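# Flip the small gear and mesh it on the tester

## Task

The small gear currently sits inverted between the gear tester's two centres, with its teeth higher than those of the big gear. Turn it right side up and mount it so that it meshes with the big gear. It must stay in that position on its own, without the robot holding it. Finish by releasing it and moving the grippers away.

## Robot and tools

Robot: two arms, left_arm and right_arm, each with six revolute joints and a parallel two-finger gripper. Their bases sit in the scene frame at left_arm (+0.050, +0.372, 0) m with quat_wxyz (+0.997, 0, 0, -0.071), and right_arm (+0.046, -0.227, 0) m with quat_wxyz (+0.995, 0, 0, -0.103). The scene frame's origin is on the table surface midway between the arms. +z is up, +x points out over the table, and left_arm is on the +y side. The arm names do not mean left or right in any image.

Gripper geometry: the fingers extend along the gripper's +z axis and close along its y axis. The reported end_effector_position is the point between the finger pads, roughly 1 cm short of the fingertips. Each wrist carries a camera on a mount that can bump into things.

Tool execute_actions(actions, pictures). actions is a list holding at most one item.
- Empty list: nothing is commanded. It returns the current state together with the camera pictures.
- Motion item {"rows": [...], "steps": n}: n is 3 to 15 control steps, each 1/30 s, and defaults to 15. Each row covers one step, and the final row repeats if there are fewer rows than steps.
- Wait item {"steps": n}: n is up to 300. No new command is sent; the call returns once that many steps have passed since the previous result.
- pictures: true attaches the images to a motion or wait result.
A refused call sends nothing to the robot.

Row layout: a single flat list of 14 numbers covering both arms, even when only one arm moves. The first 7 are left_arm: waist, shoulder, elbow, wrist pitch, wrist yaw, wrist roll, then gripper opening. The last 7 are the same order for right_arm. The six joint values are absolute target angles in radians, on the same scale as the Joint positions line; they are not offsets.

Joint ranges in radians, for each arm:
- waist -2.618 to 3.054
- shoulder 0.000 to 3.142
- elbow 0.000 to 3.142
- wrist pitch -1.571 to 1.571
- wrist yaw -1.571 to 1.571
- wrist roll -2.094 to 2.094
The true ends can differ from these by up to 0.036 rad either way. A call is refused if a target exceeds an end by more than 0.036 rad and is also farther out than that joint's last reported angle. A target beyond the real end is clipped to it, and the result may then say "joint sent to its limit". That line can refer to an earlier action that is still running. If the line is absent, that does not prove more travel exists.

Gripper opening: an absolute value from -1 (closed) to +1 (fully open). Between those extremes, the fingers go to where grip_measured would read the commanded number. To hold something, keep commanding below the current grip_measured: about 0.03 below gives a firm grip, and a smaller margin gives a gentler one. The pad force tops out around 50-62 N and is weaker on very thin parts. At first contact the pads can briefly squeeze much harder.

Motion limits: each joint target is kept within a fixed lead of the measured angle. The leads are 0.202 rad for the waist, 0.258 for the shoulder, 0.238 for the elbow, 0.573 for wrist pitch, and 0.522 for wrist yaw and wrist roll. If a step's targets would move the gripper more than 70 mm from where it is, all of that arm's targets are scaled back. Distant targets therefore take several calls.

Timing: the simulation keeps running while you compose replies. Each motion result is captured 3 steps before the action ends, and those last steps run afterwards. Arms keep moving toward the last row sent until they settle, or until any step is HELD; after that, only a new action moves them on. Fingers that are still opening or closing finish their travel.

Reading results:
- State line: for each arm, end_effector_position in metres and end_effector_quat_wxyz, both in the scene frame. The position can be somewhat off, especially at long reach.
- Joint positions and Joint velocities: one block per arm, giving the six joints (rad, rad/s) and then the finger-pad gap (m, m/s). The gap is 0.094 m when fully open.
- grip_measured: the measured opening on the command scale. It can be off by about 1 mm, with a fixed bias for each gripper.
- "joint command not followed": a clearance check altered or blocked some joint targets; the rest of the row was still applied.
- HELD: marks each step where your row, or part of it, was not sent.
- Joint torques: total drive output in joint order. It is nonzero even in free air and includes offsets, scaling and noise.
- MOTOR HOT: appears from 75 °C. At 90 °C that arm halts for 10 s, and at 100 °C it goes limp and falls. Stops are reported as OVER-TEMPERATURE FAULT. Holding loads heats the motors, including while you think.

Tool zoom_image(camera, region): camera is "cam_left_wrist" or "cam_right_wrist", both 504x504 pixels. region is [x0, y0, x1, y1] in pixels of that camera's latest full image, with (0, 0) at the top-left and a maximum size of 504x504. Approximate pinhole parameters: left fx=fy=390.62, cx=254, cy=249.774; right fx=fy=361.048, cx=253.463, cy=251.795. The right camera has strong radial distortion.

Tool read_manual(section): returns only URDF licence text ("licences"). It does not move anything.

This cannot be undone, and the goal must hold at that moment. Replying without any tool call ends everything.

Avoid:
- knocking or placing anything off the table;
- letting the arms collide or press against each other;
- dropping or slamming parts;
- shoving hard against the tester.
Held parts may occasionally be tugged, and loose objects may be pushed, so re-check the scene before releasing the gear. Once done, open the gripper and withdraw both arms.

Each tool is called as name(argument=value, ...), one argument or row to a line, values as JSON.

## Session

execute_actions(
  actions=[],
)

Scene clock: 0.00 s of 4200.00 s.
left_arm: end_effector_position=(+0.3676, +0.0582, +0.0990) grip_measured=+1.000 end_effector_quat_wxyz=(+0.104, +0.948, +0.112, +0.278) | right_arm: end_effector_position=(+0.5652, -0.4639, +0.2567) grip_measured=+1.000 end_effector_quat_wxyz=(+0.636, -0.027, +0.654, +0.409)
Joint positions: left_arm=[-0.783  1.828  1.323 -0.576 -0.367  2.075  0.094] | right_arm=[-0.531  2.406  1.744  1.247 -1.308  1.098  0.094]
Joint velocities: left_arm=[ 0.002  0.007  0.007  0.022 -0.037  0.037  0.   ] | right_arm=[ 0.012  0.002  0.012  0.007 -0.037 -0.066  0.   ]
Joint torques (N m, as the arm reports them, + toward a larger angle): no reading

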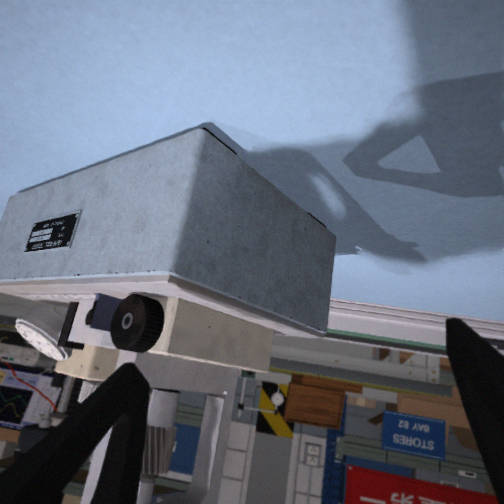

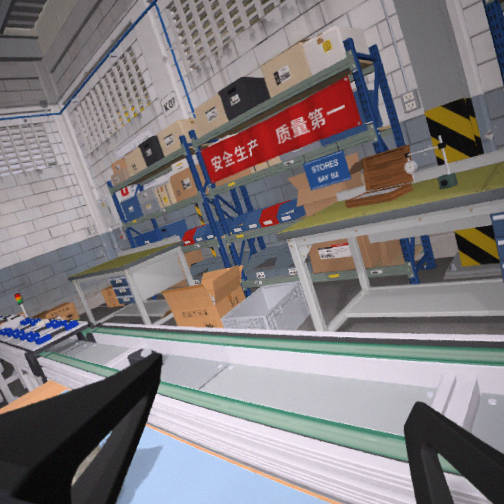

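execute_actions(
  actions=[
    {"rows": [[-0.780,1.822,1.322,-0.575,-0.365,2.068,0.9,-0.527,2.403,1.743,1.237,-1.307,1.088,0.95],[-0.772,1.808,1.320,-0.571,-0.360,2.050,0.8,-0.515,2.394,1.740,1.210,-1.303,1.060,0.9],[-0.760,1.790,1.316,-0.565,-0.352,2.025,0.7,-0.497,2.380,1.735,1.168,-1.298,1.016,0.85],[-0.745,1.770,1.311,-0.557,-0.342,1.995,0.6,-0.473,2.362,1.728,1.113,-1.291,0.958,0.8],[-0.728,1.752,1.306,-0.548,-0.330,1.960,0.5,-0.446,2.341,1.720,1.050,-1.283,0.892,0.75],[-0.710,1.735,1.300,-0.538,-0.317,1.925,0.4,-0.418,2.320,1.712,0.986,-1.275,0.825,0.7],[-0.692,1.719,1.294,-0.528,-0.304,1.889,0.3,-0.391,2.300,1.705,0.923,-1.267,0.758,0.65],[-0.674,1.704,1.289,-0.519,-0.291,1.853,0.2,-0.363,2.279,1.697,0.859,-1.258,0.691,0.6],[-0.656,1.689,1.283,-0.509,-0.278,1.817,0.1,-0.336,2.258,1.689,0.795,-1.250,0.625,0.55],[-0.638,1.674,1.278,-0.499,-0.265,1.781,0.0,-0.308,2.237,1.681,0.732,-1.242,0.558,0.5],[-0.620,1.659,1.272,-0.489,-0.252,1.745,-0.1,-0.280,2.216,1.673,0.668,-1.234,0.491,0.45],[-0.603,1.644,1.267,-0.479,-0.239,1.709,-0.2,-0.253,2.195,1.666,0.604,-1.226,0.424,0.4],[-0.585,1.630,1.261,-0.470,-0.226,1.672,-0.3,-0.225,2.174,1.658,0.541,-1.218,0.358,0.35],[-0.567,1.615,1.256,-0.460,-0.213,1.636,-0.4,-0.198,2.153,1.650,0.477,-1.209,0.291,0.3],[-0.550,1.600,1.250,-0.450,-0.200,1.600,-0.42,-0.170,2.132,1.642,0.413,-1.201,0.224,0.25]], "steps": 15},
  ],
)

execute_actions(
  actions=[
    {"rows": [[-0.531,1.613,1.230,-0.383,-0.167,1.527,-0.42,-0.142,2.111,1.634,0.349,-1.193,0.157,0.2],[-0.513,1.627,1.210,-0.317,-0.133,1.453,-0.42,-0.115,2.090,1.627,0.286,-1.185,0.090,0.15],[-0.494,1.640,1.190,-0.250,-0.100,1.380,-0.42,-0.087,2.069,1.619,0.222,-1.177,0.024,0.1],[-0.475,1.653,1.170,-0.183,-0.067,1.307,-0.42,-0.060,2.048,1.611,0.158,-1.169,-0.043,0.06],[-0.457,1.667,1.150,-0.117,-0.033,1.233,-0.42,-0.032,2.027,1.603,0.095,-1.160,-0.110,0.06],[-0.438,1.680,1.130,-0.050,0.0,1.160,-0.42,-0.005,2.007,1.596,0.031,-1.152,-0.177,0.06],[-0.419,1.693,1.110,0.017,0.033,1.087,-0.42,0.023,1.986,1.588,-0.033,-1.144,-0.243,0.06],[-0.401,1.707,1.090,0.083,0.067,1.013,-0.42,0.050,1.965,1.580,-0.097,-1.136,-0.310,0.06],[-0.382,1.720,1.070,0.150,0.100,0.940,-0.42,0.078,1.944,1.572,-0.160,-1.128,-0.377,0.06],[-0.363,1.733,1.050,0.217,0.133,0.867,-0.42,0.105,1.923,1.565,-0.224,-1.120,-0.444,0.06],[-0.345,1.747,1.030,0.283,0.167,0.793,-0.42,0.133,1.902,1.557,-0.288,-1.112,-0.510,0.06],[-0.326,1.760,1.010,0.350,0.200,0.720,-0.42,0.158,1.883,1.550,-0.345,-1.104,-0.570,0.06],[-0.307,1.773,0.990,0.417,0.233,0.647,-0.42,0.180,1.866,1.544,-0.396,-1.098,-0.624,0.06],[-0.289,1.787,0.970,0.483,0.267,0.573,-0.42,0.198,1.852,1.539,-0.440,-1.092,-0.670,0.06],[-0.270,1.800,0.950,0.550,0.300,0.500,-0.42,0.212,1.840,1.535,-0.478,-1.088,-0.710,0.06]], "steps": 15},
  ],
)

execute_actions(
  actions=[
    {"rows": [[-0.272,1.818,0.933,0.620,0.327,0.455,-0.42,0.222,1.828,1.535,-0.510,-1.086,-0.742,0.06],[-0.276,1.836,0.916,0.690,0.354,0.410,-0.42,0.228,1.818,1.535,-0.537,-1.085,-0.768,0.06],[-0.280,1.854,0.899,0.760,0.381,0.365,-0.42,0.232,1.810,1.535,-0.558,-1.085,-0.788,0.06],[-0.285,1.872,0.882,0.830,0.408,0.320,-0.42,0.234,1.804,1.535,-0.574,-1.085,-0.802,0.06],[-0.290,1.890,0.865,0.900,0.435,0.275,-0.42,0.235,1.800,1.535,-0.585,-1.085,-0.812,0.06],[-0.295,1.908,0.848,0.970,0.462,0.230,-0.42,0.235,1.800,1.535,-0.590,-1.085,-0.815,0.06],[-0.300,1.926,0.831,1.040,0.489,0.185,-0.42,0.235,1.800,1.535,-0.590,-1.085,-0.815,0.06],[-0.305,1.944,0.814,1.105,0.514,0.142,-0.42,0.235,1.800,1.535,-0.590,-1.085,-0.815,0.06],[-0.310,1.961,0.798,1.163,0.537,0.104,-0.42,0.235,1.800,1.535,-0.590,-1.085,-0.815,0.06],[-0.314,1.976,0.783,1.212,0.556,0.070,-0.42,0.235,1.800,1.535,-0.590,-1.085,-0.815,0.06],[-0.318,1.989,0.770,1.250,0.572,0.042,-0.42,0.235,1.800,1.535,-0.590,-1.085,-0.815,0.06],[-0.321,2.000,0.760,1.278,0.584,0.020,-0.42,0.235,1.800,1.535,-0.590,-1.085,-0.815,0.06],[-0.323,2.008,0.753,1.295,0.593,0.005,-0.42,0.235,1.800,1.535,-0.590,-1.085,-0.815,0.06],[-0.325,2.013,0.749,1.303,0.598,-0.004,-0.42,0.235,1.800,1.535,-0.590,-1.085,-0.815,0.06],[-0.326,2.015,0.748,1.306,0.600,-0.008,-0.42,0.235,1.800,1.535,-0.590,-1.085,-0.815,0.06]], "steps": 15},
  ],
)

execute_actions(
  actions=[
    {"steps": 20},
  ],
  pictures=true,
)

Scene clock: 4.03 s of 4200.00 s.
left_arm: end_effector_position=(+0.4052, +0.0936, +0.1512) grip_measured=-0.146 end_effector_quat_wxyz=(+0.205, +0.894, +0.281, +0.282) | right_arm: end_effector_position=(+0.6076, -0.3541, +0.2625) grip_measured=+0.427 end_effector_quat_wxyz=(+0.607, -0.102, +0.672, +0.412)
Joint positions: left_arm=[-0.639  1.691  1.296 -0.516 -0.293  1.853  0.04 ] | right_arm=[-0.318  2.281  1.687  0.846 -1.261  0.686  0.067]
Joint velocities: left_arm=[ 0.603 -0.496 -0.12   0.432  0.271 -0.901 -0.104] | right_arm=[ 1.028 -0.696 -0.168 -1.663  0.168 -1.678 -0.05 ]
Joint torques (N m, as the arm reports them, + toward a larger angle): left_arm=[  0.05 -11.35   4.77   1.15  -0.04  -0.05] | right_arm=[  0.18 -17.68   5.84   1.22   0.19  -0.09]
Steps of this call (steps 1 to 90: nothing new was sent; then 0.63 s passed at rest; steps 91 to 102: the first 12 steps of this action). Readings (joint positions):
91: left_arm=[-0.783 1.828 1.323 -0.576 -0.367 2.075] | right_arm=[-0.531 2.406 1.744 1.247 -1.308 1.098]
92: left_arm=[-0.783 1.828 1.323 -0.575 -0.367 2.072] | right_arm=[-0.530 2.406 1.744 1.244 -1.308 1.094]
94: left_arm=[-0.778 1.823 1.323 -0.573 -0.361 2.055] | right_arm=[-0.524 2.405 1.744 1.217 -1.307 1.062]
98: left_arm=[-0.726 1.766 1.309 -0.553 -0.329 1.972] | right_arm=[-0.454 2.364 1.716 1.061 -1.288 0.907]
102: the state above

Scene clock: 4.53 s of 4200.00 s.
left_arm: end_effector_position=(+0.4812, +0.1218, +0.1399) grip_measured=-0.418 end_effector_quat_wxyz=(+0.466, +0.620, +0.623, +0.100) | right_arm: end_effector_position=(+0.5592, -0.1149, +0.2691) grip_measured=+0.062 end_effector_quat_wxyz=(+0.532, -0.355, +0.680, +0.359)
Joint positions: left_arm=[-0.367  1.726  1.061  0.088  0.053  1.03   0.027] | right_arm=[ 0.106  1.95   1.576 -0.061 -1.139 -0.287  0.05 ]
Joint velocities: left_arm=[ 0.51   0.457 -0.652  1.839  0.945 -2.059 -0.002] | right_arm=[ 0.779 -0.554 -0.271 -1.824  0.212 -1.839  0.   ]
Joint torques (N m, as the arm reports them, + toward a larger angle): left_arm=[ 0.51 -9.21  5.32  1.61  0.04 -0.01] | right_arm=[  0.44 -14.46   6.08   1.2   -0.32  -0.04]
Steps of this call (steps 1 to 3: the last 3 steps of your previous action; steps 4 to 15: the first 12 steps of this action). Readings (joint positions):
4: left_arm=[-0.565 1.632 1.274 -0.468 -0.248 1.714] | right_arm=[-0.181 2.182 1.662 0.616 -1.232 0.437]
5: left_arm=[-0.548 1.625 1.264 -0.439 -0.230 1.667] | right_arm=[-0.152 2.157 1.656 0.557 -1.225 0.372]
7: left_arm=[-0.514 1.625 1.234 -0.355 -0.185 1.559] | right_arm=[-0.099 2.110 1.642 0.437 -1.209 0.242]
11: left_arm=[-0.442 1.660 1.148 -0.148 -0.072 1.307] | right_arm=[-0.001 2.027 1.611 0.191 -1.175 -0.022]
15: the state above

Scene clock: 5.03 s of 4200.00 s.
left_arm: end_effector_position=(+0.4648, +0.0814, +0.1365) grip_measured=-0.418 end_effector_quat_wxyz=(+0.620, +0.377, +0.637, -0.261) | right_arm: end_effector_position=(+0.4822, -0.0527, +0.2538) grip_measured=+0.062 end_effector_quat_wxyz=(-0.468, +0.491, -0.655, -0.334)
Joint positions: left_arm=[-0.307  1.964  0.799  1.058  0.482  0.186  0.027] | right_arm=[ 0.242  1.821  1.547 -0.545 -1.087 -0.782  0.05 ]
Joint velocities: left_arm=[-0.149  0.413 -0.422  1.531  0.608 -1.136  0.   ] | right_arm=[ 0.002  0.002  0.002 -0.212  0.022 -0.242  0.001]
Joint torques (N m, as the arm reports them, + toward a larger angle): left_arm=[-0.44 -9.52  3.6   1.69  0.1  -0.03] | right_arm=[ -0.65 -11.9    5.89   1.    -0.48  -0.07]
Steps of this call (steps 1 to 3: the last 3 steps of your previous action; steps 4 to 15: the first 12 steps of this action). Readings (joint positions):
4: left_arm=[-0.293 1.784 0.977 0.336 0.180 0.748] | right_arm=[0.206 1.882 1.551 -0.286 -1.112 -0.520]
5: left_arm=[-0.279 1.798 0.959 0.402 0.207 0.684] | right_arm=[0.222 1.869 1.548 -0.333 -1.108 -0.567]
7: left_arm=[-0.269 1.830 0.926 0.537 0.262 0.567] | right_arm=[0.241 1.846 1.547 -0.411 -1.102 -0.646]
11: left_arm=[-0.283 1.899 0.863 0.815 0.378 0.359] | right_arm=[0.242 1.822 1.547 -0.504 -1.094 -0.742]
15: the state above

Scene clock: 5.70 s of 4200.00 s.
left_arm: end_effector_position=(+0.4395, +0.0678, +0.1572) grip_measured=-0.418 end_effector_quat_wxyz=(+0.631, +0.357, +0.591, -0.353) | right_arm: end_effector_position=(+0.4799, -0.0532, +0.2506) grip_measured=+0.062 end_effector_quat_wxyz=(-0.463, +0.495, -0.656, -0.331)
Joint positions: left_arm=[-0.321  2.006  0.76   1.302  0.59   0.002  0.027] | right_arm=[ 0.242  1.821  1.547 -0.57  -1.082 -0.808  0.05 ]
Joint velocities: left_arm=[ 0.002 -0.007  0.002  0.081 -0.022 -0.125  0.001] | right_arm=[-0.007  0.002 -0.002  0.007  0.066 -0.007 -0.001]
Joint torques (N m, as the arm reports them, + toward a larger angle): left_arm=[-0.24 -9.43  3.61  1.69  0.06 -0.08] | right_arm=[ -0.62 -11.88   5.86   0.92  -0.46  -0.08]
Kept back: nothing.
Steps of this call (steps 1 to 3: the last 3 steps of your previous action; steps 4 to 20: the robot went on to your last target). Readings (joint positions):
1: left_arm=[-0.312 1.978 0.786 1.103 0.502 0.152] | right_arm=[0.242 1.821 1.547 -0.551 -1.086 -0.787]
2: left_arm=[-0.316 1.988 0.776 1.141 0.520 0.123] | right_arm=[0.242 1.821 1.547 -0.554 -1.085 -0.792]
4: left_arm=[-0.321 2.003 0.763 1.193 0.548 0.079] | right_arm=[0.242 1.821 1.547 -0.561 -1.084 -0.798]
8: left_arm=[-0.321 2.006 0.760 1.257 0.574 0.032] | right_arm=[0.242 1.821 1.547 -0.567 -1.082 -0.804]
20: the state above

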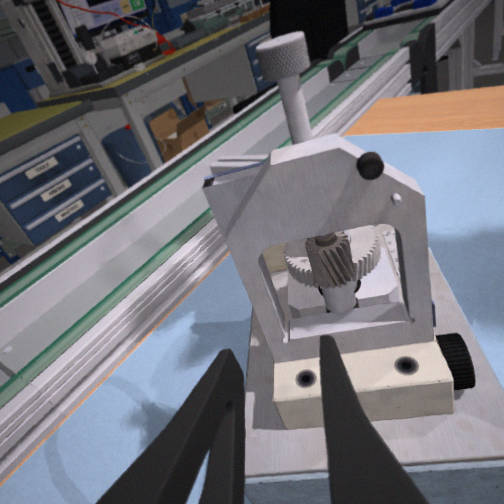

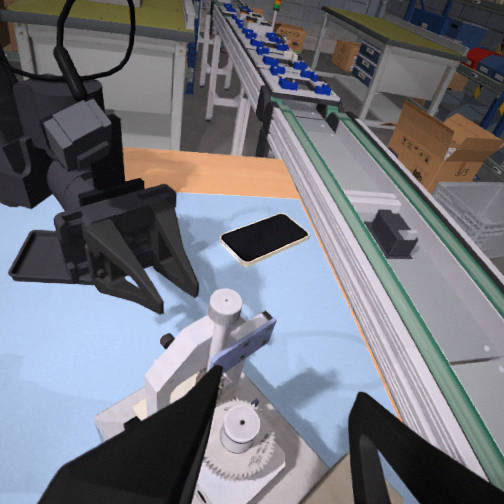

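zoom_image(
  camera="cam_left_wrist",
  region=[200, 20, 480, 440],
)

zoom_image(
  camera="cam_right_wrist",
  region=[90, 270, 330, 504],
)

Region (200, 20, 480, 440) of cam_left_wrist's 504x504 image, scaled by 1.200, with more detail than that image has.

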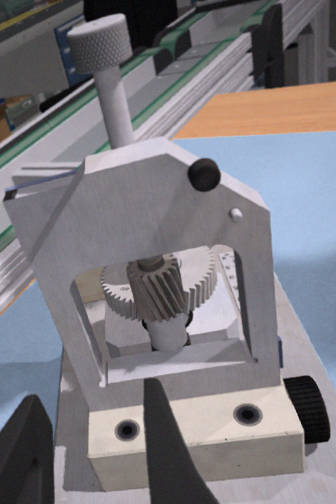

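Region (90, 270, 330, 504) of cam_right_wrist's 504x504 image, scaled by 2.100, with more detail than that image has; it fills the top 491 rows of this view, and the rest is white.

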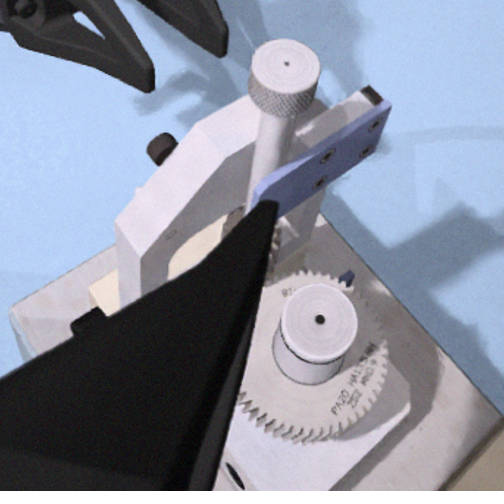

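zoom_image(
  camera="cam_left_wrist",
  region=[250, 200, 430, 350],
)

zoom_image(
  camera="cam_left_wrist",
  region=[230, 20, 390, 180],
)

Region (250, 200, 430, 350) of cam_left_wrist's 504x504 image, scaled by 2.800, with more detail than that image has.

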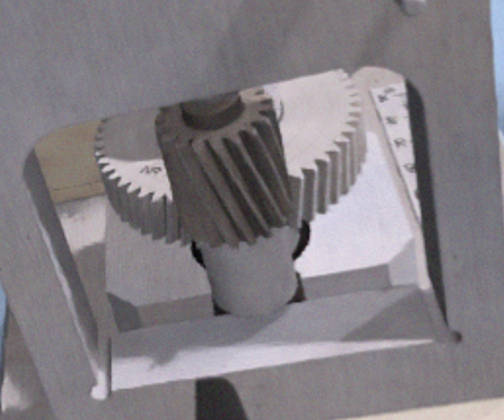

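Region (230, 20, 390, 180) of cam_left_wrist's 504x504 image, scaled by 3.150, with more detail than that image has.

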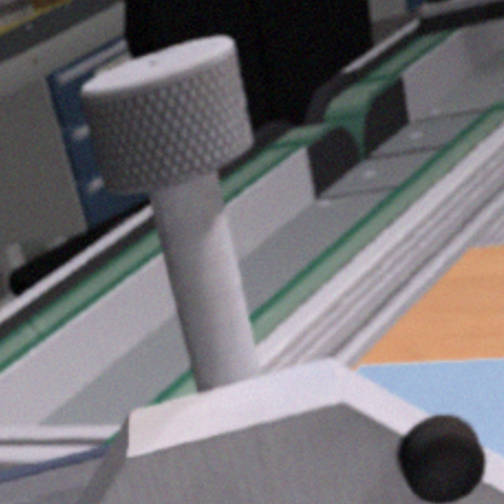

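execute_actions(
  actions=[
    {"rows": [[-0.329,2.020,0.787,1.290,0.580,0.0,-0.42,0.245,1.798,1.530,-0.565,-1.075,-0.805,0.06],[-0.333,2.022,0.788,1.289,0.575,0.0,-0.42,0.249,1.795,1.523,-0.557,-1.070,-0.798,0.06],[-0.339,2.025,0.790,1.287,0.567,0.0,-0.42,0.255,1.790,1.513,-0.545,-1.064,-0.787,0.06],[-0.346,2.029,0.793,1.285,0.558,0.0,-0.42,0.263,1.783,1.500,-0.530,-1.056,-0.773,0.06],[-0.354,2.033,0.796,1.283,0.547,0.0,-0.42,0.272,1.775,1.486,-0.513,-1.047,-0.757,0.06],[-0.362,2.038,0.799,1.280,0.536,0.0,-0.42,0.281,1.767,1.471,-0.496,-1.038,-0.741,0.06],[-0.371,2.043,0.803,1.277,0.525,0.0,-0.42,0.290,1.759,1.456,-0.479,-1.029,-0.725,0.06],[-0.379,2.047,0.806,1.275,0.514,0.0,-0.42,0.299,1.752,1.441,-0.462,-1.020,-0.709,0.06],[-0.387,2.052,0.809,1.272,0.503,0.0,-0.42,0.308,1.744,1.427,-0.445,-1.011,-0.694,0.06],[-0.395,2.056,0.812,1.270,0.492,0.0,-0.42,0.317,1.737,1.413,-0.429,-1.002,-0.679,0.06],[-0.402,2.060,0.815,1.268,0.483,0.0,-0.42,0.325,1.730,1.400,-0.414,-0.994,-0.665,0.06],[-0.408,2.063,0.817,1.266,0.475,0.0,-0.42,0.332,1.724,1.389,-0.401,-0.987,-0.653,0.06],[-0.413,2.066,0.819,1.265,0.468,0.0,-0.42,0.338,1.720,1.380,-0.391,-0.982,-0.644,0.06],[-0.417,2.068,0.820,1.264,0.464,0.0,-0.42,0.342,1.717,1.374,-0.383,-0.978,-0.637,0.06],[-0.4194,2.069,0.8211,1.263,0.4612,0.0,-0.42,0.344,1.715,1.370,-0.379,-0.976,-0.633,0.06]], "steps": 15},
  ],
)

Scene clock: 9.97 s of 4200.00 s.
left_arm: end_effector_position=(+0.4346, +0.0443, +0.1501) grip_measured=-0.418 end_effector_quat_wxyz=(+0.627, +0.355, +0.596, -0.355) | right_arm: end_effector_position=(+0.4624, -0.0298, +0.2294) grip_measured=+0.062 end_effector_quat_wxyz=(+0.441, -0.488, +0.675, +0.335)
Joint positions: left_arm=[-0.389  2.04   0.787  1.296  0.521 -0.     0.027] | right_arm=[ 0.311  1.769  1.42  -0.472 -1.015 -0.716  0.05 ]
Joint velocities: left_arm=[-0.232  0.115  0.051 -0.183 -0.242  0.037  0.   ] | right_arm=[ 0.31  -0.212 -0.374  0.33   0.227  0.3   -0.   ]
Joint torques (N m, as the arm reports them, + toward a larger angle): left_arm=[-0.31 -9.26  6.05  1.53 -0.11  0.04] | right_arm=[  0.31 -12.39   6.15   1.29  -0.47   0.07]
Steps of this call (steps 1 to 15: the robot went on to your last target; steps 16 to 90: nothing new was sent; then 0.87 s passed at rest; steps 91 to 102: the first 12 steps of this action). Readings (joint positions):
91: left_arm=[-0.321 2.006 0.760 1.304 0.591 -0.000] | right_arm=[0.242 1.821 1.547 -0.571 -1.080 -0.809]
92: left_arm=[-0.321 2.006 0.760 1.304 0.590 -0.000] | right_arm=[0.242 1.821 1.546 -0.570 -1.078 -0.808]
94: left_arm=[-0.324 2.006 0.760 1.304 0.583 -0.000] | right_arm=[0.243 1.817 1.534 -0.559 -1.071 -0.802]
98: left_arm=[-0.351 2.020 0.774 1.303 0.556 -0.000] | right_arm=[0.268 1.797 1.478 -0.522 -1.045 -0.766]
102: the state above

execute_actions(
  actions=[
    {"rows": [[-0.421,2.072,0.827,1.258,0.459,0.0,-0.42,0.344,1.715,1.370,-0.379,-0.976,-0.633,0.06],[-0.4238,2.0767,0.836,1.2535,0.4562,0.0,-0.42,0.344,1.715,1.370,-0.379,-0.976,-0.633,0.06],[-0.4268,2.0817,0.8456,1.2488,0.4533,0.0,-0.42,0.344,1.715,1.370,-0.379,-0.976,-0.633,0.06],[-0.4297,2.0866,0.8552,1.2441,0.4504,0.0,-0.42,0.344,1.715,1.370,-0.379,-0.976,-0.633,0.06],[-0.4327,2.0916,0.8647,1.2394,0.4475,0.0,-0.42,0.344,1.715,1.370,-0.379,-0.976,-0.633,0.06],[-0.4357,2.0965,0.8743,1.2347,0.4446,0.0,-0.42,0.344,1.715,1.370,-0.379,-0.976,-0.633,0.06],[-0.4386,2.1015,0.8839,1.23,0.4417,0.0,-0.42,0.344,1.715,1.370,-0.379,-0.976,-0.633,0.06],[-0.4416,2.1064,0.8935,1.2253,0.4388,0.0,-0.42,0.344,1.715,1.370,-0.379,-0.976,-0.633,0.06],[-0.4446,2.1114,0.903,1.2206,0.4359,0.0,-0.42,0.344,1.715,1.370,-0.379,-0.976,-0.633,0.06],[-0.4475,2.1163,0.9126,1.2165,0.433,0.0,-0.42,0.344,1.715,1.370,-0.379,-0.976,-0.633,0.06],[-0.4505,2.1213,0.9222,1.214,0.4301,0.0,-0.42,0.344,1.715,1.370,-0.379,-0.976,-0.633,0.06]], "steps": 15},
  ],
)

execute_actions(
  actions=[
    {"steps": 10},
  ],
  pictures=true,
)

Scene clock: 10.73 s of 4200.00 s.
left_arm: end_effector_position=(+0.4480, +0.0192, +0.1469) grip_measured=-0.418 end_effector_quat_wxyz=(+0.628, +0.347, +0.602, -0.349) | right_arm: end_effector_position=(+0.4624, -0.0207, +0.2311) grip_measured=+0.062 end_effector_quat_wxyz=(+0.447, -0.479, +0.680, +0.328)
Joint positions: left_arm=[-0.439  2.1    0.889  1.248  0.449 -0.     0.027] | right_arm=[ 0.341  1.745  1.383 -0.392 -0.974 -0.642  0.05 ]
Joint velocities: left_arm=[-0.095  0.095  0.203 -0.154 -0.066  0.022  0.001] | right_arm=[-0.002  0.022  0.002  0.007 -0.037  0.007 -0.   ]
Joint torques (N m, as the arm reports them, + toward a larger angle): left_arm=[ -0.55 -10.07   5.81   1.51  -0.11   0.01] | right_arm=[  0.24 -11.97   5.91   1.34  -0.37   0.08]
Steps of this call (steps 1 to 3: the last 3 steps of your previous action; steps 4 to 11: the robot went on to your last target; steps 12 to 23: the first 12 steps of this action). Readings (joint positions):
12: left_arm=[-0.415 2.053 0.794 1.283 0.475 -0.000] | right_arm=[0.341 1.745 1.383 -0.398 -0.977 -0.647]
13: left_arm=[-0.415 2.054 0.795 1.281 0.473 -0.000] | right_arm=[0.341 1.745 1.383 -0.396 -0.976 -0.646]
15: left_arm=[-0.416 2.061 0.810 1.276 0.470 -0.000] | right_arm=[0.341 1.745 1.383 -0.395 -0.975 -0.644]
19: left_arm=[-0.425 2.081 0.852 1.263 0.459 -0.000] | right_arm=[0.341 1.745 1.383 -0.393 -0.975 -0.643]
23: the state above

Scene clock: 11.07 s of 4200.00 s.
left_arm: end_effector_position=(+0.4488, +0.0168, +0.1447) grip_measured=-0.418 end_effector_quat_wxyz=(+0.626, +0.346, +0.606, -0.348) | right_arm: end_effector_position=(+0.4624, -0.0207, +0.2311) grip_measured=+0.062 end_effector_quat_wxyz=(+0.447, -0.479, +0.680, +0.328)
Joint positions: left_arm=[-0.445  2.104  0.897  1.236  0.441 -0.     0.027] | right_arm=[ 0.341  1.745  1.383 -0.392 -0.974 -0.642  0.05 ]
Joint velocities: left_arm=[-0.007  0.002 -0.002  0.066 -0.095  0.037  0.001] | right_arm=[-0.017 -0.007 -0.002 -0.037  0.007 -0.022  0.   ]
Joint torques (N m, as the arm reports them, + toward a larger angle): left_arm=[ -0.24 -10.05   6.24   1.53  -0.12   0.  ] | right_arm=[  0.25 -11.99   5.92   1.34  -0.4    0.1 ]
Kept back: nothing.
Steps of this call (steps 1 to 3: the last 3 steps of your previous action; steps 4 to 10: the robot went on to your last target). Readings (joint positions):
1: left_arm=[-0.442 2.102 0.894 1.245 0.447 -0.000] | right_arm=[0.341 1.745 1.383 -0.392 -0.974 -0.642]
2: left_arm=[-0.443 2.104 0.896 1.243 0.446 -0.000] | right_arm=[0.341 1.745 1.383 -0.392 -0.974 -0.642]
4: left_arm=[-0.445 2.104 0.897 1.240 0.444 -0.000] | right_arm=[0.341 1.745 1.383 -0.392 -0.974 -0.642]
8: left_arm=[-0.445 2.104 0.897 1.236 0.441 -0.000] | right_arm=[0.341 1.745 1.383 -0.392 -0.974 -0.642]
10: the state above

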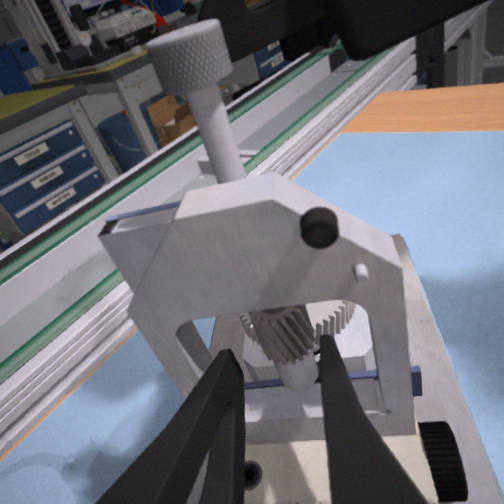

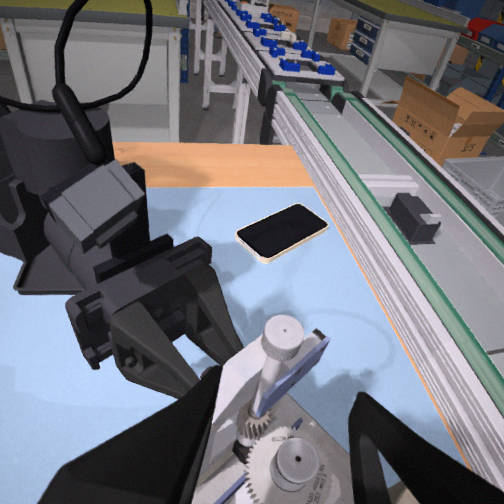

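zoom_image(
  camera="cam_left_wrist",
  region=[200, 280, 380, 420],
)

zoom_image(
  camera="cam_right_wrist",
  region=[200, 300, 380, 460],
)

Region (200, 280, 380, 420) of cam_left_wrist's 504x504 image, scaled by 2.800, with more detail than that image has.

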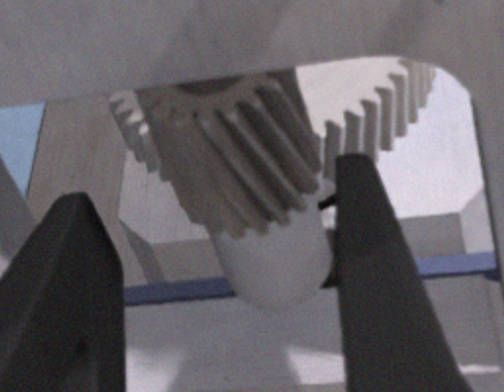

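Region (200, 300, 380, 460) of cam_right_wrist's 504x504 image, scaled by 2.800, with more detail than that image has.

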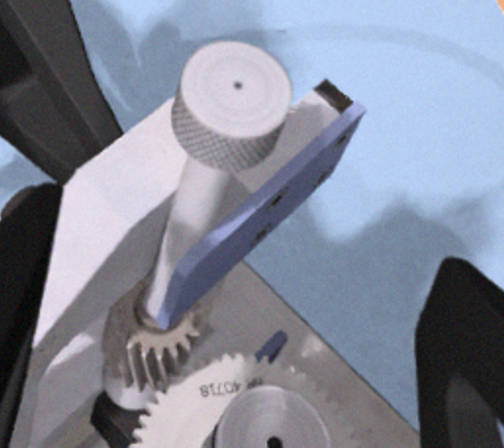

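execute_actions(
  actions=[
    {"rows": [[-0.452,2.125,0.930,1.210,0.428,0.0,-0.42,0.346,1.760,1.410,-0.379,-0.976,-0.640,0.06],[-0.4539,2.1291,0.9373,1.2063,0.4262,0.0,-0.42,0.351,1.7656,1.4153,-0.3775,-0.976,-0.640,0.06],[-0.4558,2.1332,0.9446,1.2025,0.4245,0.0,-0.42,0.356,1.7712,1.4206,-0.376,-0.976,-0.640,0.06],[-0.4578,2.1373,0.952,1.1988,0.4227,0.0,-0.42,0.3609,1.7768,1.4259,-0.3745,-0.976,-0.640,0.06],[-0.4597,2.1414,0.9593,1.195,0.421,0.0,-0.42,0.3658,1.7823,1.4312,-0.373,-0.976,-0.640,0.06],[-0.4616,2.1455,0.9666,1.1913,0.4192,0.0,-0.42,0.3708,1.7879,1.4365,-0.3715,-0.976,-0.640,0.06],[-0.4636,2.1497,0.9739,1.1875,0.4175,0.0,-0.42,0.3757,1.7935,1.4418,-0.370,-0.976,-0.640,0.06],[-0.4655,2.1538,0.9812,1.1838,0.4157,0.0,-0.42,0.3806,1.7991,1.447,-0.3685,-0.976,-0.640,0.06],[-0.4674,2.1579,0.9885,1.18,0.4139,0.0,-0.42,0.3856,1.8047,1.4523,-0.367,-0.976,-0.640,0.06],[-0.4693,2.162,0.9959,1.1763,0.4122,0.0,-0.42,0.3905,1.8103,1.4576,-0.3655,-0.976,-0.640,0.06],[-0.4713,2.1661,1.0032,1.1725,0.4104,0.0,-0.42,0.3954,1.8158,1.4629,-0.364,-0.976,-0.640,0.06],[-0.4732,2.1702,1.0105,1.1688,0.4087,0.0,-0.42,0.4004,1.8214,1.4682,-0.3625,-0.976,-0.640,0.06],[-0.4751,2.1743,1.0178,1.165,0.4069,0.0,-0.42,0.4053,1.827,1.4735,-0.361,-0.976,-0.640,0.06]], "steps": 15},
  ],
)

execute_actions(
  actions=[
    {"steps": 10},
  ],
  pictures=true,
)

Scene clock: 13.43 s of 4200.00 s.
left_arm: end_effector_position=(+0.4588, +0.0027, +0.1443) grip_measured=-0.418 end_effector_quat_wxyz=(+0.626, +0.346, +0.605, -0.348) | right_arm: end_effector_position=(+0.4676, -0.0008, +0.2205) grip_measured=+0.062 end_effector_quat_wxyz=(+0.436, -0.492, +0.673, +0.339)
Joint positions: left_arm=[-0.461  2.146  0.972  1.205  0.425 -0.     0.027] | right_arm=[ 0.384  1.809  1.425 -0.382 -0.973 -0.642  0.05 ]
Joint velocities: left_arm=[-0.071  0.134  0.208 -0.125 -0.022 -0.022  0.   ] | right_arm=[ 0.144  0.168  0.149  0.007  0.051 -0.007 -0.001]
Joint torques (N m, as the arm reports them, + toward a larger angle): left_arm=[ -0.44 -10.74   6.29   1.55  -0.15   0.04] | right_arm=[ 0.65 -9.92  9.07  1.34 -0.4   0.02]
Steps of this call (steps 1 to 30: the robot went on to your last target; steps 31 to 59: nothing new was sent; steps 60 to 71: the first 12 steps of this action). Readings (joint positions):
60: left_arm=[-0.445 2.104 0.897 1.234 0.439 -0.000] | right_arm=[0.341 1.745 1.383 -0.392 -0.974 -0.642]
61: left_arm=[-0.445 2.105 0.898 1.233 0.439 -0.000] | right_arm=[0.341 1.746 1.383 -0.391 -0.974 -0.642]
63: left_arm=[-0.445 2.112 0.911 1.230 0.438 -0.000] | right_arm=[0.343 1.753 1.384 -0.388 -0.974 -0.642]
67: left_arm=[-0.451 2.130 0.943 1.219 0.431 -0.000] | right_arm=[0.360 1.784 1.405 -0.385 -0.973 -0.642]
71: the state above

Scene clock: 13.77 s of 4200.00 s.
left_arm: end_effector_position=(+0.4606, -0.0022, +0.1417) grip_measured=-0.418 end_effector_quat_wxyz=(+0.623, +0.347, +0.608, -0.348) | right_arm: end_effector_position=(+0.4684, +0.0073, +0.2206) grip_measured=+0.062 end_effector_quat_wxyz=(-0.436, +0.499, -0.667, -0.341)
Joint positions: left_arm=[-0.468  2.158  0.992  1.187  0.418 -0.     0.027] | right_arm=[ 0.401  1.824  1.44  -0.374 -0.973 -0.642  0.05 ]
Joint velocities: left_arm=[ 0.002 -0.017  0.007  0.037 -0.037 -0.022  0.   ] | right_arm=[-0.017 -0.007 -0.012  0.037 -0.037 -0.051 -0.001]
Joint torques (N m, as the arm reports them, + toward a larger angle): left_arm=[ -0.49 -10.84   6.48   1.6   -0.2   -0.02] | right_arm=[  0.36 -10.01   9.07   1.3   -0.4    0.03]
Kept back: nothing.
Steps of this call (steps 1 to 3: the last 3 steps of your previous action; steps 4 to 10: the robot went on to your last target). Readings (joint positions):
1: left_arm=[-0.463 2.151 0.979 1.201 0.423 -0.000] | right_arm=[0.389 1.814 1.430 -0.381 -0.973 -0.642]
2: left_arm=[-0.465 2.154 0.985 1.198 0.422 -0.000] | right_arm=[0.393 1.819 1.435 -0.379 -0.973 -0.642]
4: left_arm=[-0.467 2.157 0.991 1.193 0.420 -0.000] | right_arm=[0.400 1.824 1.438 -0.376 -0.973 -0.642]
8: left_arm=[-0.468 2.158 0.992 1.188 0.418 -0.000] | right_arm=[0.401 1.824 1.439 -0.375 -0.973 -0.642]
10: the state above

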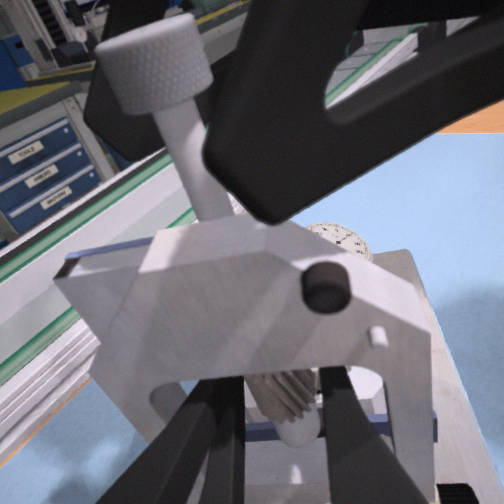

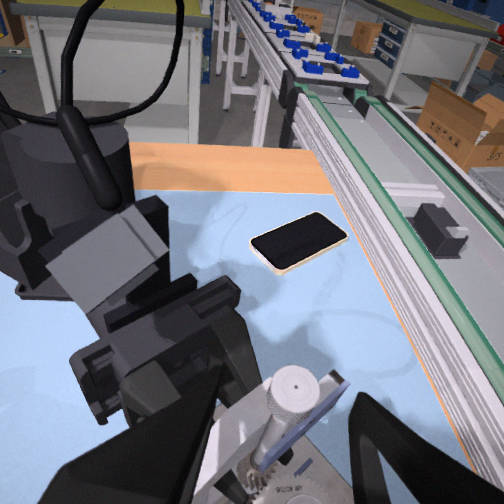

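execute_actions(
  actions=[
    {"rows": [[-0.472,2.170,1.012,1.175,0.412,0.0,-0.45,0.403,1.810,1.470,-0.365,-0.976,-0.640,0.0],[-0.470,2.168,1.010,1.180,0.416,0.0,-0.48,0.403,1.800,1.470,-0.365,-0.976,-0.640,-0.08],[-0.470,2.168,1.010,1.183,0.418,0.0,-0.51,0.403,1.795,1.470,-0.365,-0.976,-0.640,-0.16],[-0.470,2.168,1.010,1.183,0.418,0.0,-0.54,0.403,1.791,1.470,-0.365,-0.976,-0.640,-0.24],[-0.470,2.168,1.010,1.183,0.418,0.0,-0.565,0.403,1.788,1.470,-0.365,-0.976,-0.640,-0.32],[-0.470,2.168,1.010,1.183,0.418,0.0,-0.59,0.403,1.785,1.470,-0.365,-0.976,-0.640,-0.40],[-0.470,2.168,1.010,1.183,0.418,0.0,-0.61,0.403,1.783,1.470,-0.365,-0.976,-0.640,-0.45],[-0.470,2.168,1.010,1.183,0.418,0.0,-0.63,0.403,1.781,1.470,-0.365,-0.976,-0.640,-0.48]], "steps": 15},
  ],
)

Scene clock: 14.53 s of 4200.00 s.
left_arm: end_effector_position=(+0.4604, -0.0023, +0.1414) grip_measured=-0.620 end_effector_quat_wxyz=(+0.623, +0.347, +0.608, -0.348) | right_arm: end_effector_position=(+0.4674, +0.0071, +0.2255) grip_measured=-0.478 end_effector_quat_wxyz=(-0.440, +0.500, -0.664, -0.339)
Joint positions: left_arm=[-0.468  2.158  0.992  1.186  0.419  0.001  0.018] | right_arm=[ 0.401  1.813  1.44  -0.374 -0.972 -0.642  0.025]
Joint velocities: left_arm=[-0.022  0.002 -0.002 -0.066 -0.007  0.022  0.   ] | right_arm=[-0.012 -0.061  0.002  0.022 -0.066 -0.007 -0.001]
Joint torques (N m, as the arm reports them, + toward a larger angle): left_arm=[ -0.25 -11.22   5.88   1.73  -0.07  -0.01] | right_arm=[  0.21 -12.63   8.85   1.28  -0.41   0.02]
Steps of this call (steps 1 to 11: the robot went on to your last target; steps 12 to 23: the first 12 steps of this action). Readings (joint positions):
12: left_arm=[-0.468 2.158 0.992 1.186 0.417 -0.000] | right_arm=[0.401 1.824 1.440 -0.374 -0.973 -0.642]
13: left_arm=[-0.468 2.158 0.992 1.186 0.417 -0.000] | right_arm=[0.401 1.824 1.440 -0.374 -0.973 -0.642]
15: left_arm=[-0.468 2.158 0.992 1.186 0.417 -0.000] | right_arm=[0.401 1.824 1.440 -0.374 -0.973 -0.642]
19: left_arm=[-0.468 2.158 0.992 1.186 0.418 0.000] | right_arm=[0.401 1.822 1.440 -0.374 -0.973 -0.642]
23: the state above

execute_actions(
  actions=[
    {"rows": [[-0.470,2.168,1.010,1.186,0.419,0.0,-0.64,0.403,1.781,1.470,-0.365,-0.976,-0.640,-0.52],[-0.470,2.168,1.010,1.186,0.419,0.0,-0.65,0.403,1.781,1.470,-0.365,-0.976,-0.640,-0.56],[-0.470,2.168,1.010,1.186,0.419,0.0,-0.66,0.403,1.781,1.470,-0.365,-0.976,-0.640,-0.60],[-0.470,2.168,1.010,1.186,0.419,0.0,-0.665,0.403,1.781,1.470,-0.365,-0.976,-0.640,-0.63],[-0.470,2.168,1.010,1.186,0.419,0.0,-0.665,0.403,1.781,1.470,-0.365,-0.976,-0.640,-0.66],[-0.470,2.168,1.010,1.186,0.419,0.0,-0.665,0.403,1.781,1.470,-0.365,-0.976,-0.640,-0.685],[-0.470,2.168,1.010,1.186,0.419,0.0,-0.665,0.403,1.781,1.470,-0.365,-0.976,-0.640,-0.705],[-0.470,2.168,1.010,1.186,0.419,0.0,-0.665,0.403,1.781,1.470,-0.365,-0.976,-0.640,-0.72],[-0.470,2.168,1.010,1.186,0.419,0.0,-0.665,0.403,1.781,1.470,-0.365,-0.976,-0.640,-0.732]], "steps": 15},
  ],
  pictures=true,
)

Scene clock: 16.07 s of 4200.00 s.
left_arm: end_effector_position=(+0.4604, -0.0023, +0.1414) grip_measured=-0.637 end_effector_quat_wxyz=(+0.623, +0.348, +0.608, -0.348) | right_arm: end_effector_position=(+0.4675, +0.0068, +0.2270) grip_measured=-0.704 end_effector_quat_wxyz=(-0.442, +0.501, -0.663, -0.337)
Joint positions: left_arm=[-0.468  2.158  0.992  1.186  0.419  0.002  0.017] | right_arm=[ 0.401  1.809  1.44  -0.372 -0.97  -0.642  0.014]
Joint velocities: left_arm=[ 0.002  0.007 -0.012 -0.037 -0.051  0.051  0.   ] | right_arm=[-0.007  0.012  0.002 -0.051 -0.007 -0.051 -0.001]
Joint torques (N m, as the arm reports them, + toward a larger angle): left_arm=[ -0.23 -11.39   5.87   1.76  -0.04   0.01] | right_arm=[  0.27 -12.51   8.81   1.3   -0.43   0.02]
Steps of this call (steps 1 to 3: the last 3 steps of your previous action; steps 4 to 15: the robot went on to your last target; steps 16 to 34: nothing new was sent; steps 35 to 46: the first 12 steps of this action). Readings (joint positions):
35: left_arm=[-0.468 2.158 0.992 1.186 0.419 0.001] | right_arm=[0.401 1.809 1.440 -0.374 -0.972 -0.642]
36: left_arm=[-0.468 2.158 0.992 1.186 0.419 0.001] | right_arm=[0.401 1.809 1.440 -0.374 -0.972 -0.642]
38: left_arm=[-0.468 2.158 0.992 1.186 0.419 0.002] | right_arm=[0.401 1.809 1.440 -0.374 -0.972 -0.642]
42: left_arm=[-0.468 2.158 0.992 1.186 0.419 0.002] | right_arm=[0.401 1.809 1.440 -0.372 -0.970 -0.642]
46: the state above

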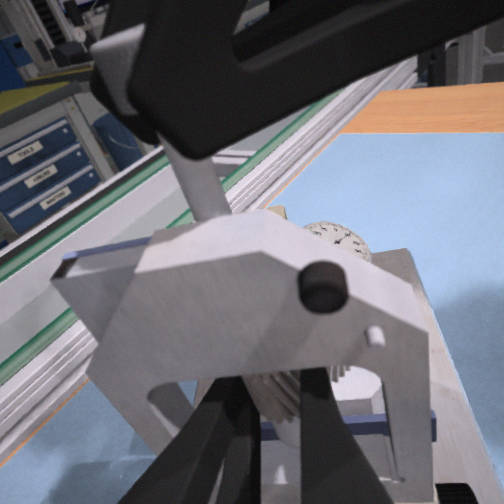

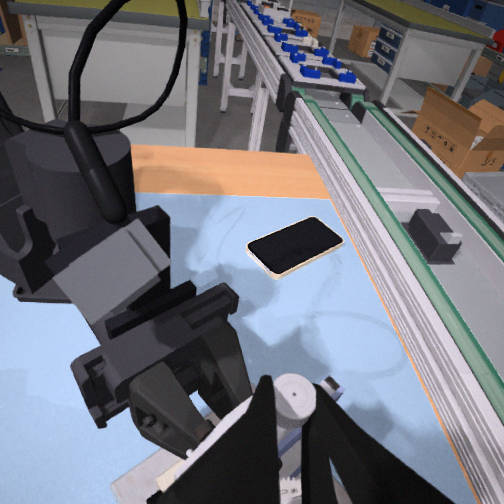

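execute_actions(
  actions=[
    {"rows": [[-0.470,2.168,1.010,1.186,0.419,0.002,-0.667,0.402,1.779,1.478,-0.363,-0.981,-0.639,-0.732],[-0.470,2.168,1.010,1.186,0.419,0.002,-0.667,0.402,1.777,1.486,-0.361,-0.987,-0.638,-0.732],[-0.470,2.168,1.010,1.186,0.419,0.002,-0.667,0.402,1.774,1.494,-0.360,-0.992,-0.637,-0.732],[-0.470,2.168,1.010,1.186,0.419,0.002,-0.667,0.402,1.772,1.502,-0.358,-0.998,-0.636,-0.732],[-0.470,2.168,1.010,1.186,0.419,0.002,-0.667,0.401,1.770,1.510,-0.356,-1.003,-0.635,-0.732],[-0.470,2.168,1.010,1.186,0.419,0.002,-0.667,0.401,1.768,1.518,-0.354,-1.009,-0.634,-0.732],[-0.470,2.168,1.010,1.186,0.419,0.002,-0.667,0.401,1.765,1.526,-0.352,-1.015,-0.633,-0.732],[-0.470,2.168,1.010,1.186,0.419,0.002,-0.667,0.401,1.763,1.534,-0.351,-1.020,-0.632,-0.732],[-0.470,2.168,1.010,1.186,0.419,0.002,-0.667,0.401,1.761,1.542,-0.349,-1.026,-0.631,-0.732],[-0.470,2.168,1.010,1.186,0.419,0.002,-0.667,0.400,1.759,1.550,-0.347,-1.032,-0.630,-0.732],[-0.470,2.168,1.010,1.186,0.419,0.002,-0.667,0.400,1.756,1.558,-0.345,-1.037,-0.629,-0.732],[-0.470,2.168,1.010,1.186,0.419,0.002,-0.667,0.400,1.754,1.566,-0.343,-1.043,-0.628,-0.732],[-0.470,2.168,1.010,1.186,0.419,0.002,-0.667,0.400,1.752,1.573,-0.342,-1.049,-0.627,-0.732],[-0.470,2.168,1.010,1.186,0.419,0.002,-0.667,0.400,1.751,1.578,-0.341,-1.053,-0.626,-0.732],[-0.470,2.168,1.010,1.186,0.419,0.002,-0.667,0.400,1.750,1.581,-0.340,-1.055,-0.626,-0.732]], "steps": 15},
  ],
)

Scene clock: 17.00 s of 4200.00 s.
left_arm: end_effector_position=(+0.4604, -0.0023, +0.1416) grip_measured=-0.637 end_effector_quat_wxyz=(+0.623, +0.348, +0.608, -0.348) | right_arm: end_effector_position=(+0.4677, +0.0074, +0.2380) grip_measured=-0.704 end_effector_quat_wxyz=(-0.441, +0.501, -0.663, -0.340)
Joint positions: left_arm=[-0.468  2.158  0.992  1.187  0.419  0.002  0.017] | right_arm=[ 0.401  1.809  1.483 -0.418 -0.975 -0.642  0.014]
Joint velocities: left_arm=[-0.007 -0.007 -0.012 -0.022  0.022 -0.11  -0.   ] | right_arm=[ 0.002  0.007  0.178 -0.154 -0.022  0.037 -0.   ]
Joint torques (N m, as the arm reports them, + toward a larger angle): left_arm=[ -0.23 -11.42   5.76   1.75  -0.06   0.02] | right_arm=[ -0.16 -14.82  11.82   2.18  -1.14   0.14]
Steps of this call (steps 1 to 3: the last 3 steps of your previous action; steps 4 to 15: the robot went on to your last target; step 16: nothing new was sent; steps 17 to 28: the first 12 steps of this action). Readings (joint positions):
17: left_arm=[-0.468 2.158 0.992 1.186 0.419 0.002] | right_arm=[0.401 1.809 1.440 -0.372 -0.970 -0.642]
18: left_arm=[-0.468 2.158 0.992 1.186 0.419 0.002] | right_arm=[0.401 1.809 1.441 -0.372 -0.970 -0.642]
20: left_arm=[-0.468 2.158 0.992 1.186 0.419 0.002] | right_arm=[0.401 1.809 1.445 -0.376 -0.970 -0.642]
24: left_arm=[-0.468 2.158 0.992 1.187 0.419 0.002] | right_arm=[0.401 1.809 1.460 -0.393 -0.970 -0.642]
28: the state above

execute_actions(
  actions=[
    {"rows": [[-0.468,2.164,1.005,1.192,0.419,0.002,-0.667,0.400,1.750,1.581,-0.340,-1.055,-0.626,-0.732],[-0.468,2.160,1.000,1.197,0.419,0.002,-0.667,0.400,1.750,1.581,-0.340,-1.055,-0.626,-0.732],[-0.468,2.156,0.995,1.202,0.419,0.002,-0.667,0.400,1.750,1.581,-0.340,-1.055,-0.626,-0.732],[-0.468,2.152,0.990,1.207,0.419,0.002,-0.667,0.400,1.750,1.581,-0.340,-1.055,-0.626,-0.732],[-0.468,2.148,0.986,1.211,0.419,0.002,-0.667,0.400,1.750,1.581,-0.340,-1.055,-0.626,-0.732],[-0.468,2.146,0.984,1.213,0.419,0.002,-0.667,0.400,1.750,1.581,-0.340,-1.055,-0.626,-0.732]], "steps": 12},
  ],
)

Scene clock: 18.03 s of 4200.00 s.
left_arm: end_effector_position=(+0.4604, -0.0023, +0.1425) grip_measured=-0.637 end_effector_quat_wxyz=(+0.624, +0.348, +0.607, -0.348) | right_arm: end_effector_position=(+0.4675, +0.0073, +0.2437) grip_measured=-0.704 end_effector_quat_wxyz=(-0.440, +0.500, -0.662, -0.342)
Joint positions: left_arm=[-0.468  2.158  0.992  1.191  0.419  0.002  0.017] | right_arm=[ 0.4    1.809  1.505 -0.441 -0.98  -0.642  0.014]
Joint velocities: left_arm=[-0.007  0.002  0.012  0.037  0.022 -0.007 -0.   ] | right_arm=[-0.012 -0.007  0.002 -0.022 -0.066  0.081 -0.   ]
Joint torques (N m, as the arm reports them, + toward a larger angle): left_arm=[  0.   -13.62   4.15   1.96  -0.01  -0.03] | right_arm=[  0.01 -15.13  12.01   2.15  -1.27   0.17]
Steps of this call (steps 1 to 3: the last 3 steps of your previous action; steps 4 to 22: the robot went on to your last target; steps 23 to 31: the first 9 steps of this action). Readings (joint positions):
23: left_arm=[-0.468 2.158 0.992 1.187 0.419 0.002] | right_arm=[0.400 1.809 1.505 -0.441 -0.980 -0.642]
24: left_arm=[-0.468 2.158 0.992 1.188 0.419 0.002] | right_arm=[0.400 1.809 1.505 -0.441 -0.980 -0.642]
26: left_arm=[-0.468 2.158 0.992 1.189 0.419 0.002] | right_arm=[0.400 1.809 1.505 -0.441 -0.980 -0.642]
30: left_arm=[-0.468 2.158 0.992 1.191 0.419 0.002] | right_arm=[0.400 1.809 1.505 -0.441 -0.980 -0.642]
31: the state above

execute_actions(
  actions=[
    {"rows": [[-0.468,2.146,0.984,1.217,0.419,0.002,-0.667,0.400,1.750,1.581,-0.340,-1.055,-0.626,-0.732],[-0.468,2.146,0.984,1.221,0.419,0.002,-0.667,0.400,1.750,1.581,-0.340,-1.055,-0.626,-0.732],[-0.468,2.146,0.984,1.225,0.419,0.002,-0.667,0.400,1.750,1.581,-0.340,-1.055,-0.626,-0.732],[-0.468,2.146,0.984,1.229,0.419,0.002,-0.667,0.400,1.750,1.581,-0.340,-1.055,-0.626,-0.732],[-0.468,2.146,0.984,1.232,0.419,0.002,-0.667,0.400,1.750,1.581,-0.340,-1.055,-0.626,-0.732]], "steps": 11},
  ],
)

Scene clock: 20.77 s of 4200.00 s.
left_arm: end_effector_position=(+0.4604, -0.0023, +0.1436) grip_measured=-0.637 end_effector_quat_wxyz=(+0.626, +0.347, +0.605, -0.348) | right_arm: end_effector_position=(+0.4675, +0.0073, +0.2437) grip_measured=-0.704 end_effector_quat_wxyz=(-0.440, +0.500, -0.662, -0.342)
Joint positions: left_arm=[-0.468  2.158  0.992  1.196  0.419  0.002  0.017] | right_arm=[ 0.4    1.809  1.505 -0.441 -0.98  -0.642  0.014]
Joint velocities: left_arm=[-0.007 -0.002 -0.007  0.022  0.051  0.007 -0.001] | right_arm=[ 0.002 -0.002  0.007 -0.037 -0.066  0.037  0.   ]
Joint torques (N m, as the arm reports them, + toward a larger angle): left_arm=[ -0.04 -13.62   4.13   2.11  -0.01   0.02] | right_arm=[  0.04 -15.14  12.03   2.15  -1.27   0.16]
Steps of this call (steps 1 to 3: the last 3 steps of your previous action; steps 4 to 15: the robot went on to your last target; steps 16 to 74: nothing new was sent; steps 75 to 82: the first 8 steps of this action). Readings (joint positions):
75: left_arm=[-0.468 2.158 0.992 1.191 0.419 0.002] | right_arm=[0.400 1.809 1.505 -0.441 -0.980 -0.642]
76: left_arm=[-0.468 2.158 0.992 1.191 0.419 0.002] | right_arm=[0.400 1.809 1.505 -0.441 -0.980 -0.642]
78: left_arm=[-0.468 2.158 0.992 1.193 0.419 0.002] | right_arm=[0.400 1.809 1.505 -0.441 -0.980 -0.642]
82: the state above

execute_actions(
  actions=[
    {"rows": [[-0.468,2.146,0.984,1.237,0.419,0.002,-0.667,0.400,1.750,1.581,-0.340,-1.055,-0.626,-0.732],[-0.468,2.146,0.984,1.242,0.419,0.002,-0.667,0.400,1.750,1.581,-0.340,-1.055,-0.626,-0.732],[-0.468,2.146,0.984,1.247,0.419,0.002,-0.667,0.400,1.750,1.581,-0.340,-1.055,-0.626,-0.732],[-0.468,2.146,0.984,1.252,0.419,0.002,-0.667,0.400,1.750,1.581,-0.340,-1.055,-0.626,-0.732],[-0.468,2.146,0.984,1.256,0.419,0.002,-0.667,0.400,1.750,1.581,-0.340,-1.055,-0.626,-0.732]], "steps": 9},
  ],
)

Scene clock: 21.13 s of 4200.00 s.
left_arm: end_effector_position=(+0.4603, -0.0022, +0.1468) grip_measured=-0.637 end_effector_quat_wxyz=(+0.631, +0.347, +0.600, -0.349) | right_arm: end_effector_position=(+0.4675, +0.0073, +0.2437) grip_measured=-0.704 end_effector_quat_wxyz=(-0.440, +0.500, -0.662, -0.342)
Joint positions: left_arm=[-0.468  2.158  0.992  1.209  0.419  0.002  0.017] | right_arm=[ 0.4    1.809  1.505 -0.441 -0.98  -0.642  0.014]
Joint velocities: left_arm=[-0.002 -0.012  0.007  0.095  0.066  0.007 -0.002] | right_arm=[ 0.007 -0.022 -0.017 -0.037 -0.081 -0.007  0.   ]
Joint torques (N m, as the arm reports them, + toward a larger angle): left_arm=[  0.   -13.44   4.22   2.06   0.     0.01] | right_arm=[  0.04 -15.15  12.     2.15  -1.27   0.16]
Steps of this call (steps 1 to 3: the last 3 steps of your previous action; steps 4 to 5: the robot went on to your last target; steps 6 to 11: the first 6 steps of this action). Readings (joint positions):
6: left_arm=[-0.468 2.158 0.992 1.197 0.419 0.002] | right_arm=[0.400 1.809 1.505 -0.441 -0.980 -0.642]
7: left_arm=[-0.468 2.158 0.992 1.199 0.419 0.002] | right_arm=[0.400 1.809 1.505 -0.441 -0.980 -0.642]
9: left_arm=[-0.468 2.158 0.992 1.203 0.419 0.002] | right_arm=[0.400 1.809 1.505 -0.441 -0.980 -0.642]
11: the state above

execute_actions(
  actions=[
    {"rows": [[-0.466,2.142,0.982,1.210,0.424,0.002,-0.667,0.400,1.750,1.581,-0.340,-1.055,-0.626,-0.732],[-0.463,2.138,0.979,1.210,0.428,0.002,-0.667,0.400,1.750,1.581,-0.340,-1.055,-0.626,-0.732],[-0.460,2.134,0.975,1.211,0.431,0.002,-0.667,0.400,1.750,1.581,-0.340,-1.055,-0.626,-0.732],[-0.4588,2.1316,0.9703,1.2133,0.4322,0.002,-0.667,0.400,1.750,1.581,-0.340,-1.055,-0.626,-0.732],[-0.4576,2.1292,0.9656,1.2156,0.4334,0.002,-0.667,0.400,1.750,1.581,-0.340,-1.055,-0.626,-0.732],[-0.4564,2.1268,0.9609,1.2179,0.4346,0.002,-0.667,0.400,1.750,1.581,-0.340,-1.055,-0.626,-0.732],[-0.4552,2.1244,0.9562,1.2202,0.4358,0.002,-0.667,0.400,1.750,1.581,-0.340,-1.055,-0.626,-0.732],[-0.4539,2.1219,0.9514,1.2225,0.4371,0.002,-0.667,0.400,1.750,1.581,-0.340,-1.055,-0.626,-0.732],[-0.4527,2.1195,0.9467,1.2248,0.4383,0.002,-0.667,0.400,1.750,1.581,-0.340,-1.055,-0.626,-0.732],[-0.4515,2.1171,0.942,1.2271,0.4395,0.002,-0.667,0.400,1.750,1.581,-0.340,-1.055,-0.626,-0.732],[-0.4503,2.1147,0.9373,1.2294,0.4407,0.002,-0.667,0.400,1.750,1.581,-0.340,-1.055,-0.626,-0.732],[-0.4491,2.1123,0.9326,1.2317,0.4419,0.002,-0.667,0.400,1.750,1.581,-0.340,-1.055,-0.626,-0.732]], "steps": 15},
  ],
)

Scene clock: 21.90 s of 4200.00 s.
left_arm: end_effector_position=(+0.4558, +0.0040, +0.1447) grip_measured=-0.637 end_effector_quat_wxyz=(+0.628, +0.348, +0.602, -0.349) | right_arm: end_effector_position=(+0.4675, +0.0073, +0.2437) grip_measured=-0.704 end_effector_quat_wxyz=(-0.440, +0.500, -0.662, -0.342)
Joint positions: left_arm=[-0.461  2.142  0.958  1.219  0.428  0.002  0.017] | right_arm=[ 0.4    1.809  1.505 -0.441 -0.98  -0.642  0.014]
Joint velocities: left_arm=[ 0.002 -0.081 -0.129  0.007  0.022 -0.037  0.   ] | right_arm=[ 0.017  0.012  0.002 -0.007  0.037 -0.022 -0.001]
Joint torques (N m, as the arm reports them, + toward a larger angle): left_arm=[  0.59 -14.7    3.25   1.83   0.08   0.  ] | right_arm=[  0.04 -15.13  11.99   2.15  -1.28   0.17]
Steps of this call (steps 1 to 3: the last 3 steps of your previous action; steps 4 to 11: the robot went on to your last target; steps 12 to 23: the first 12 steps of this action). Readings (joint positions):
12: left_arm=[-0.468 2.158 0.992 1.218 0.419 0.002] | right_arm=[0.400 1.809 1.505 -0.441 -0.980 -0.642]
13: left_arm=[-0.468 2.158 0.992 1.217 0.419 0.002] | right_arm=[0.400 1.809 1.505 -0.441 -0.980 -0.642]
15: left_arm=[-0.466 2.158 0.990 1.217 0.420 0.002] | right_arm=[0.400 1.809 1.505 -0.441 -0.980 -0.642]
19: left_arm=[-0.463 2.153 0.976 1.217 0.423 0.002] | right_arm=[0.400 1.809 1.505 -0.441 -0.980 -0.642]
23: the state above

execute_actions(
  actions=[],
)

Scene clock: 22.57 s of 4200.00 s.
left_arm: end_effector_position=(+0.4548, +0.0062, +0.1429) grip_measured=-0.637 end_effector_quat_wxyz=(+0.626, +0.348, +0.604, -0.349) | right_arm: end_effector_position=(+0.4675, +0.0073, +0.2437) grip_measured=-0.704 end_effector_quat_wxyz=(-0.440, +0.500, -0.662, -0.342)
Joint positions: left_arm=[-0.457  2.138  0.948  1.219  0.433  0.002  0.017] | right_arm=[ 0.4    1.809  1.505 -0.441 -0.98  -0.642  0.014]
Joint velocities: left_arm=[ 0.017  0.002  0.002 -0.022 -0.037 -0.007  0.   ] | right_arm=[ 0.017  0.012  0.007 -0.037  0.007 -0.022 -0.001]
Joint torques (N m, as the arm reports them, + toward a larger angle): left_arm=[  0.58 -14.58   3.69   1.87   0.05   0.01] | right_arm=[  0.04 -15.14  11.98   2.14  -1.28   0.16]
Kept back: nothing.
Steps of this call (steps 1 to 3: the last 3 steps of your previous action; steps 4 to 15: the robot went on to your last target; steps 16 to 20: nothing new was sent). Readings (joint positions):
1: left_arm=[-0.460 2.139 0.954 1.219 0.429 0.002] | right_arm=[0.400 1.809 1.505 -0.441 -0.980 -0.642]
2: left_arm=[-0.459 2.138 0.951 1.219 0.430 0.002] | right_arm=[0.400 1.809 1.505 -0.441 -0.980 -0.642]
4: left_arm=[-0.458 2.138 0.949 1.219 0.431 0.002] | right_arm=[0.400 1.809 1.505 -0.441 -0.980 -0.642]
8: left_arm=[-0.457 2.138 0.948 1.219 0.432 0.002] | right_arm=[0.400 1.809 1.505 -0.441 -0.980 -0.642]
20: the state above
All arms were judged still, so your last target was given up. Only a new action makes them travel on or press farther. Fingers that are still opening or closing keep moving.

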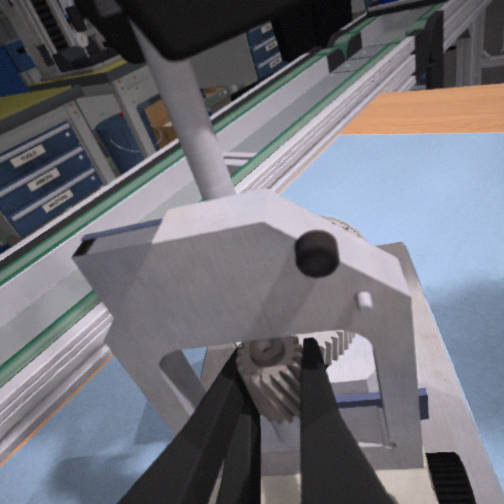

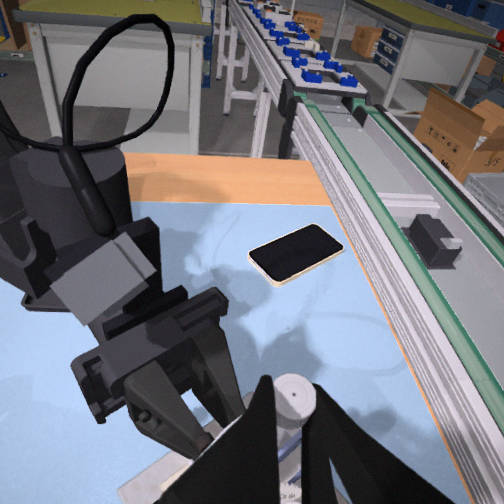

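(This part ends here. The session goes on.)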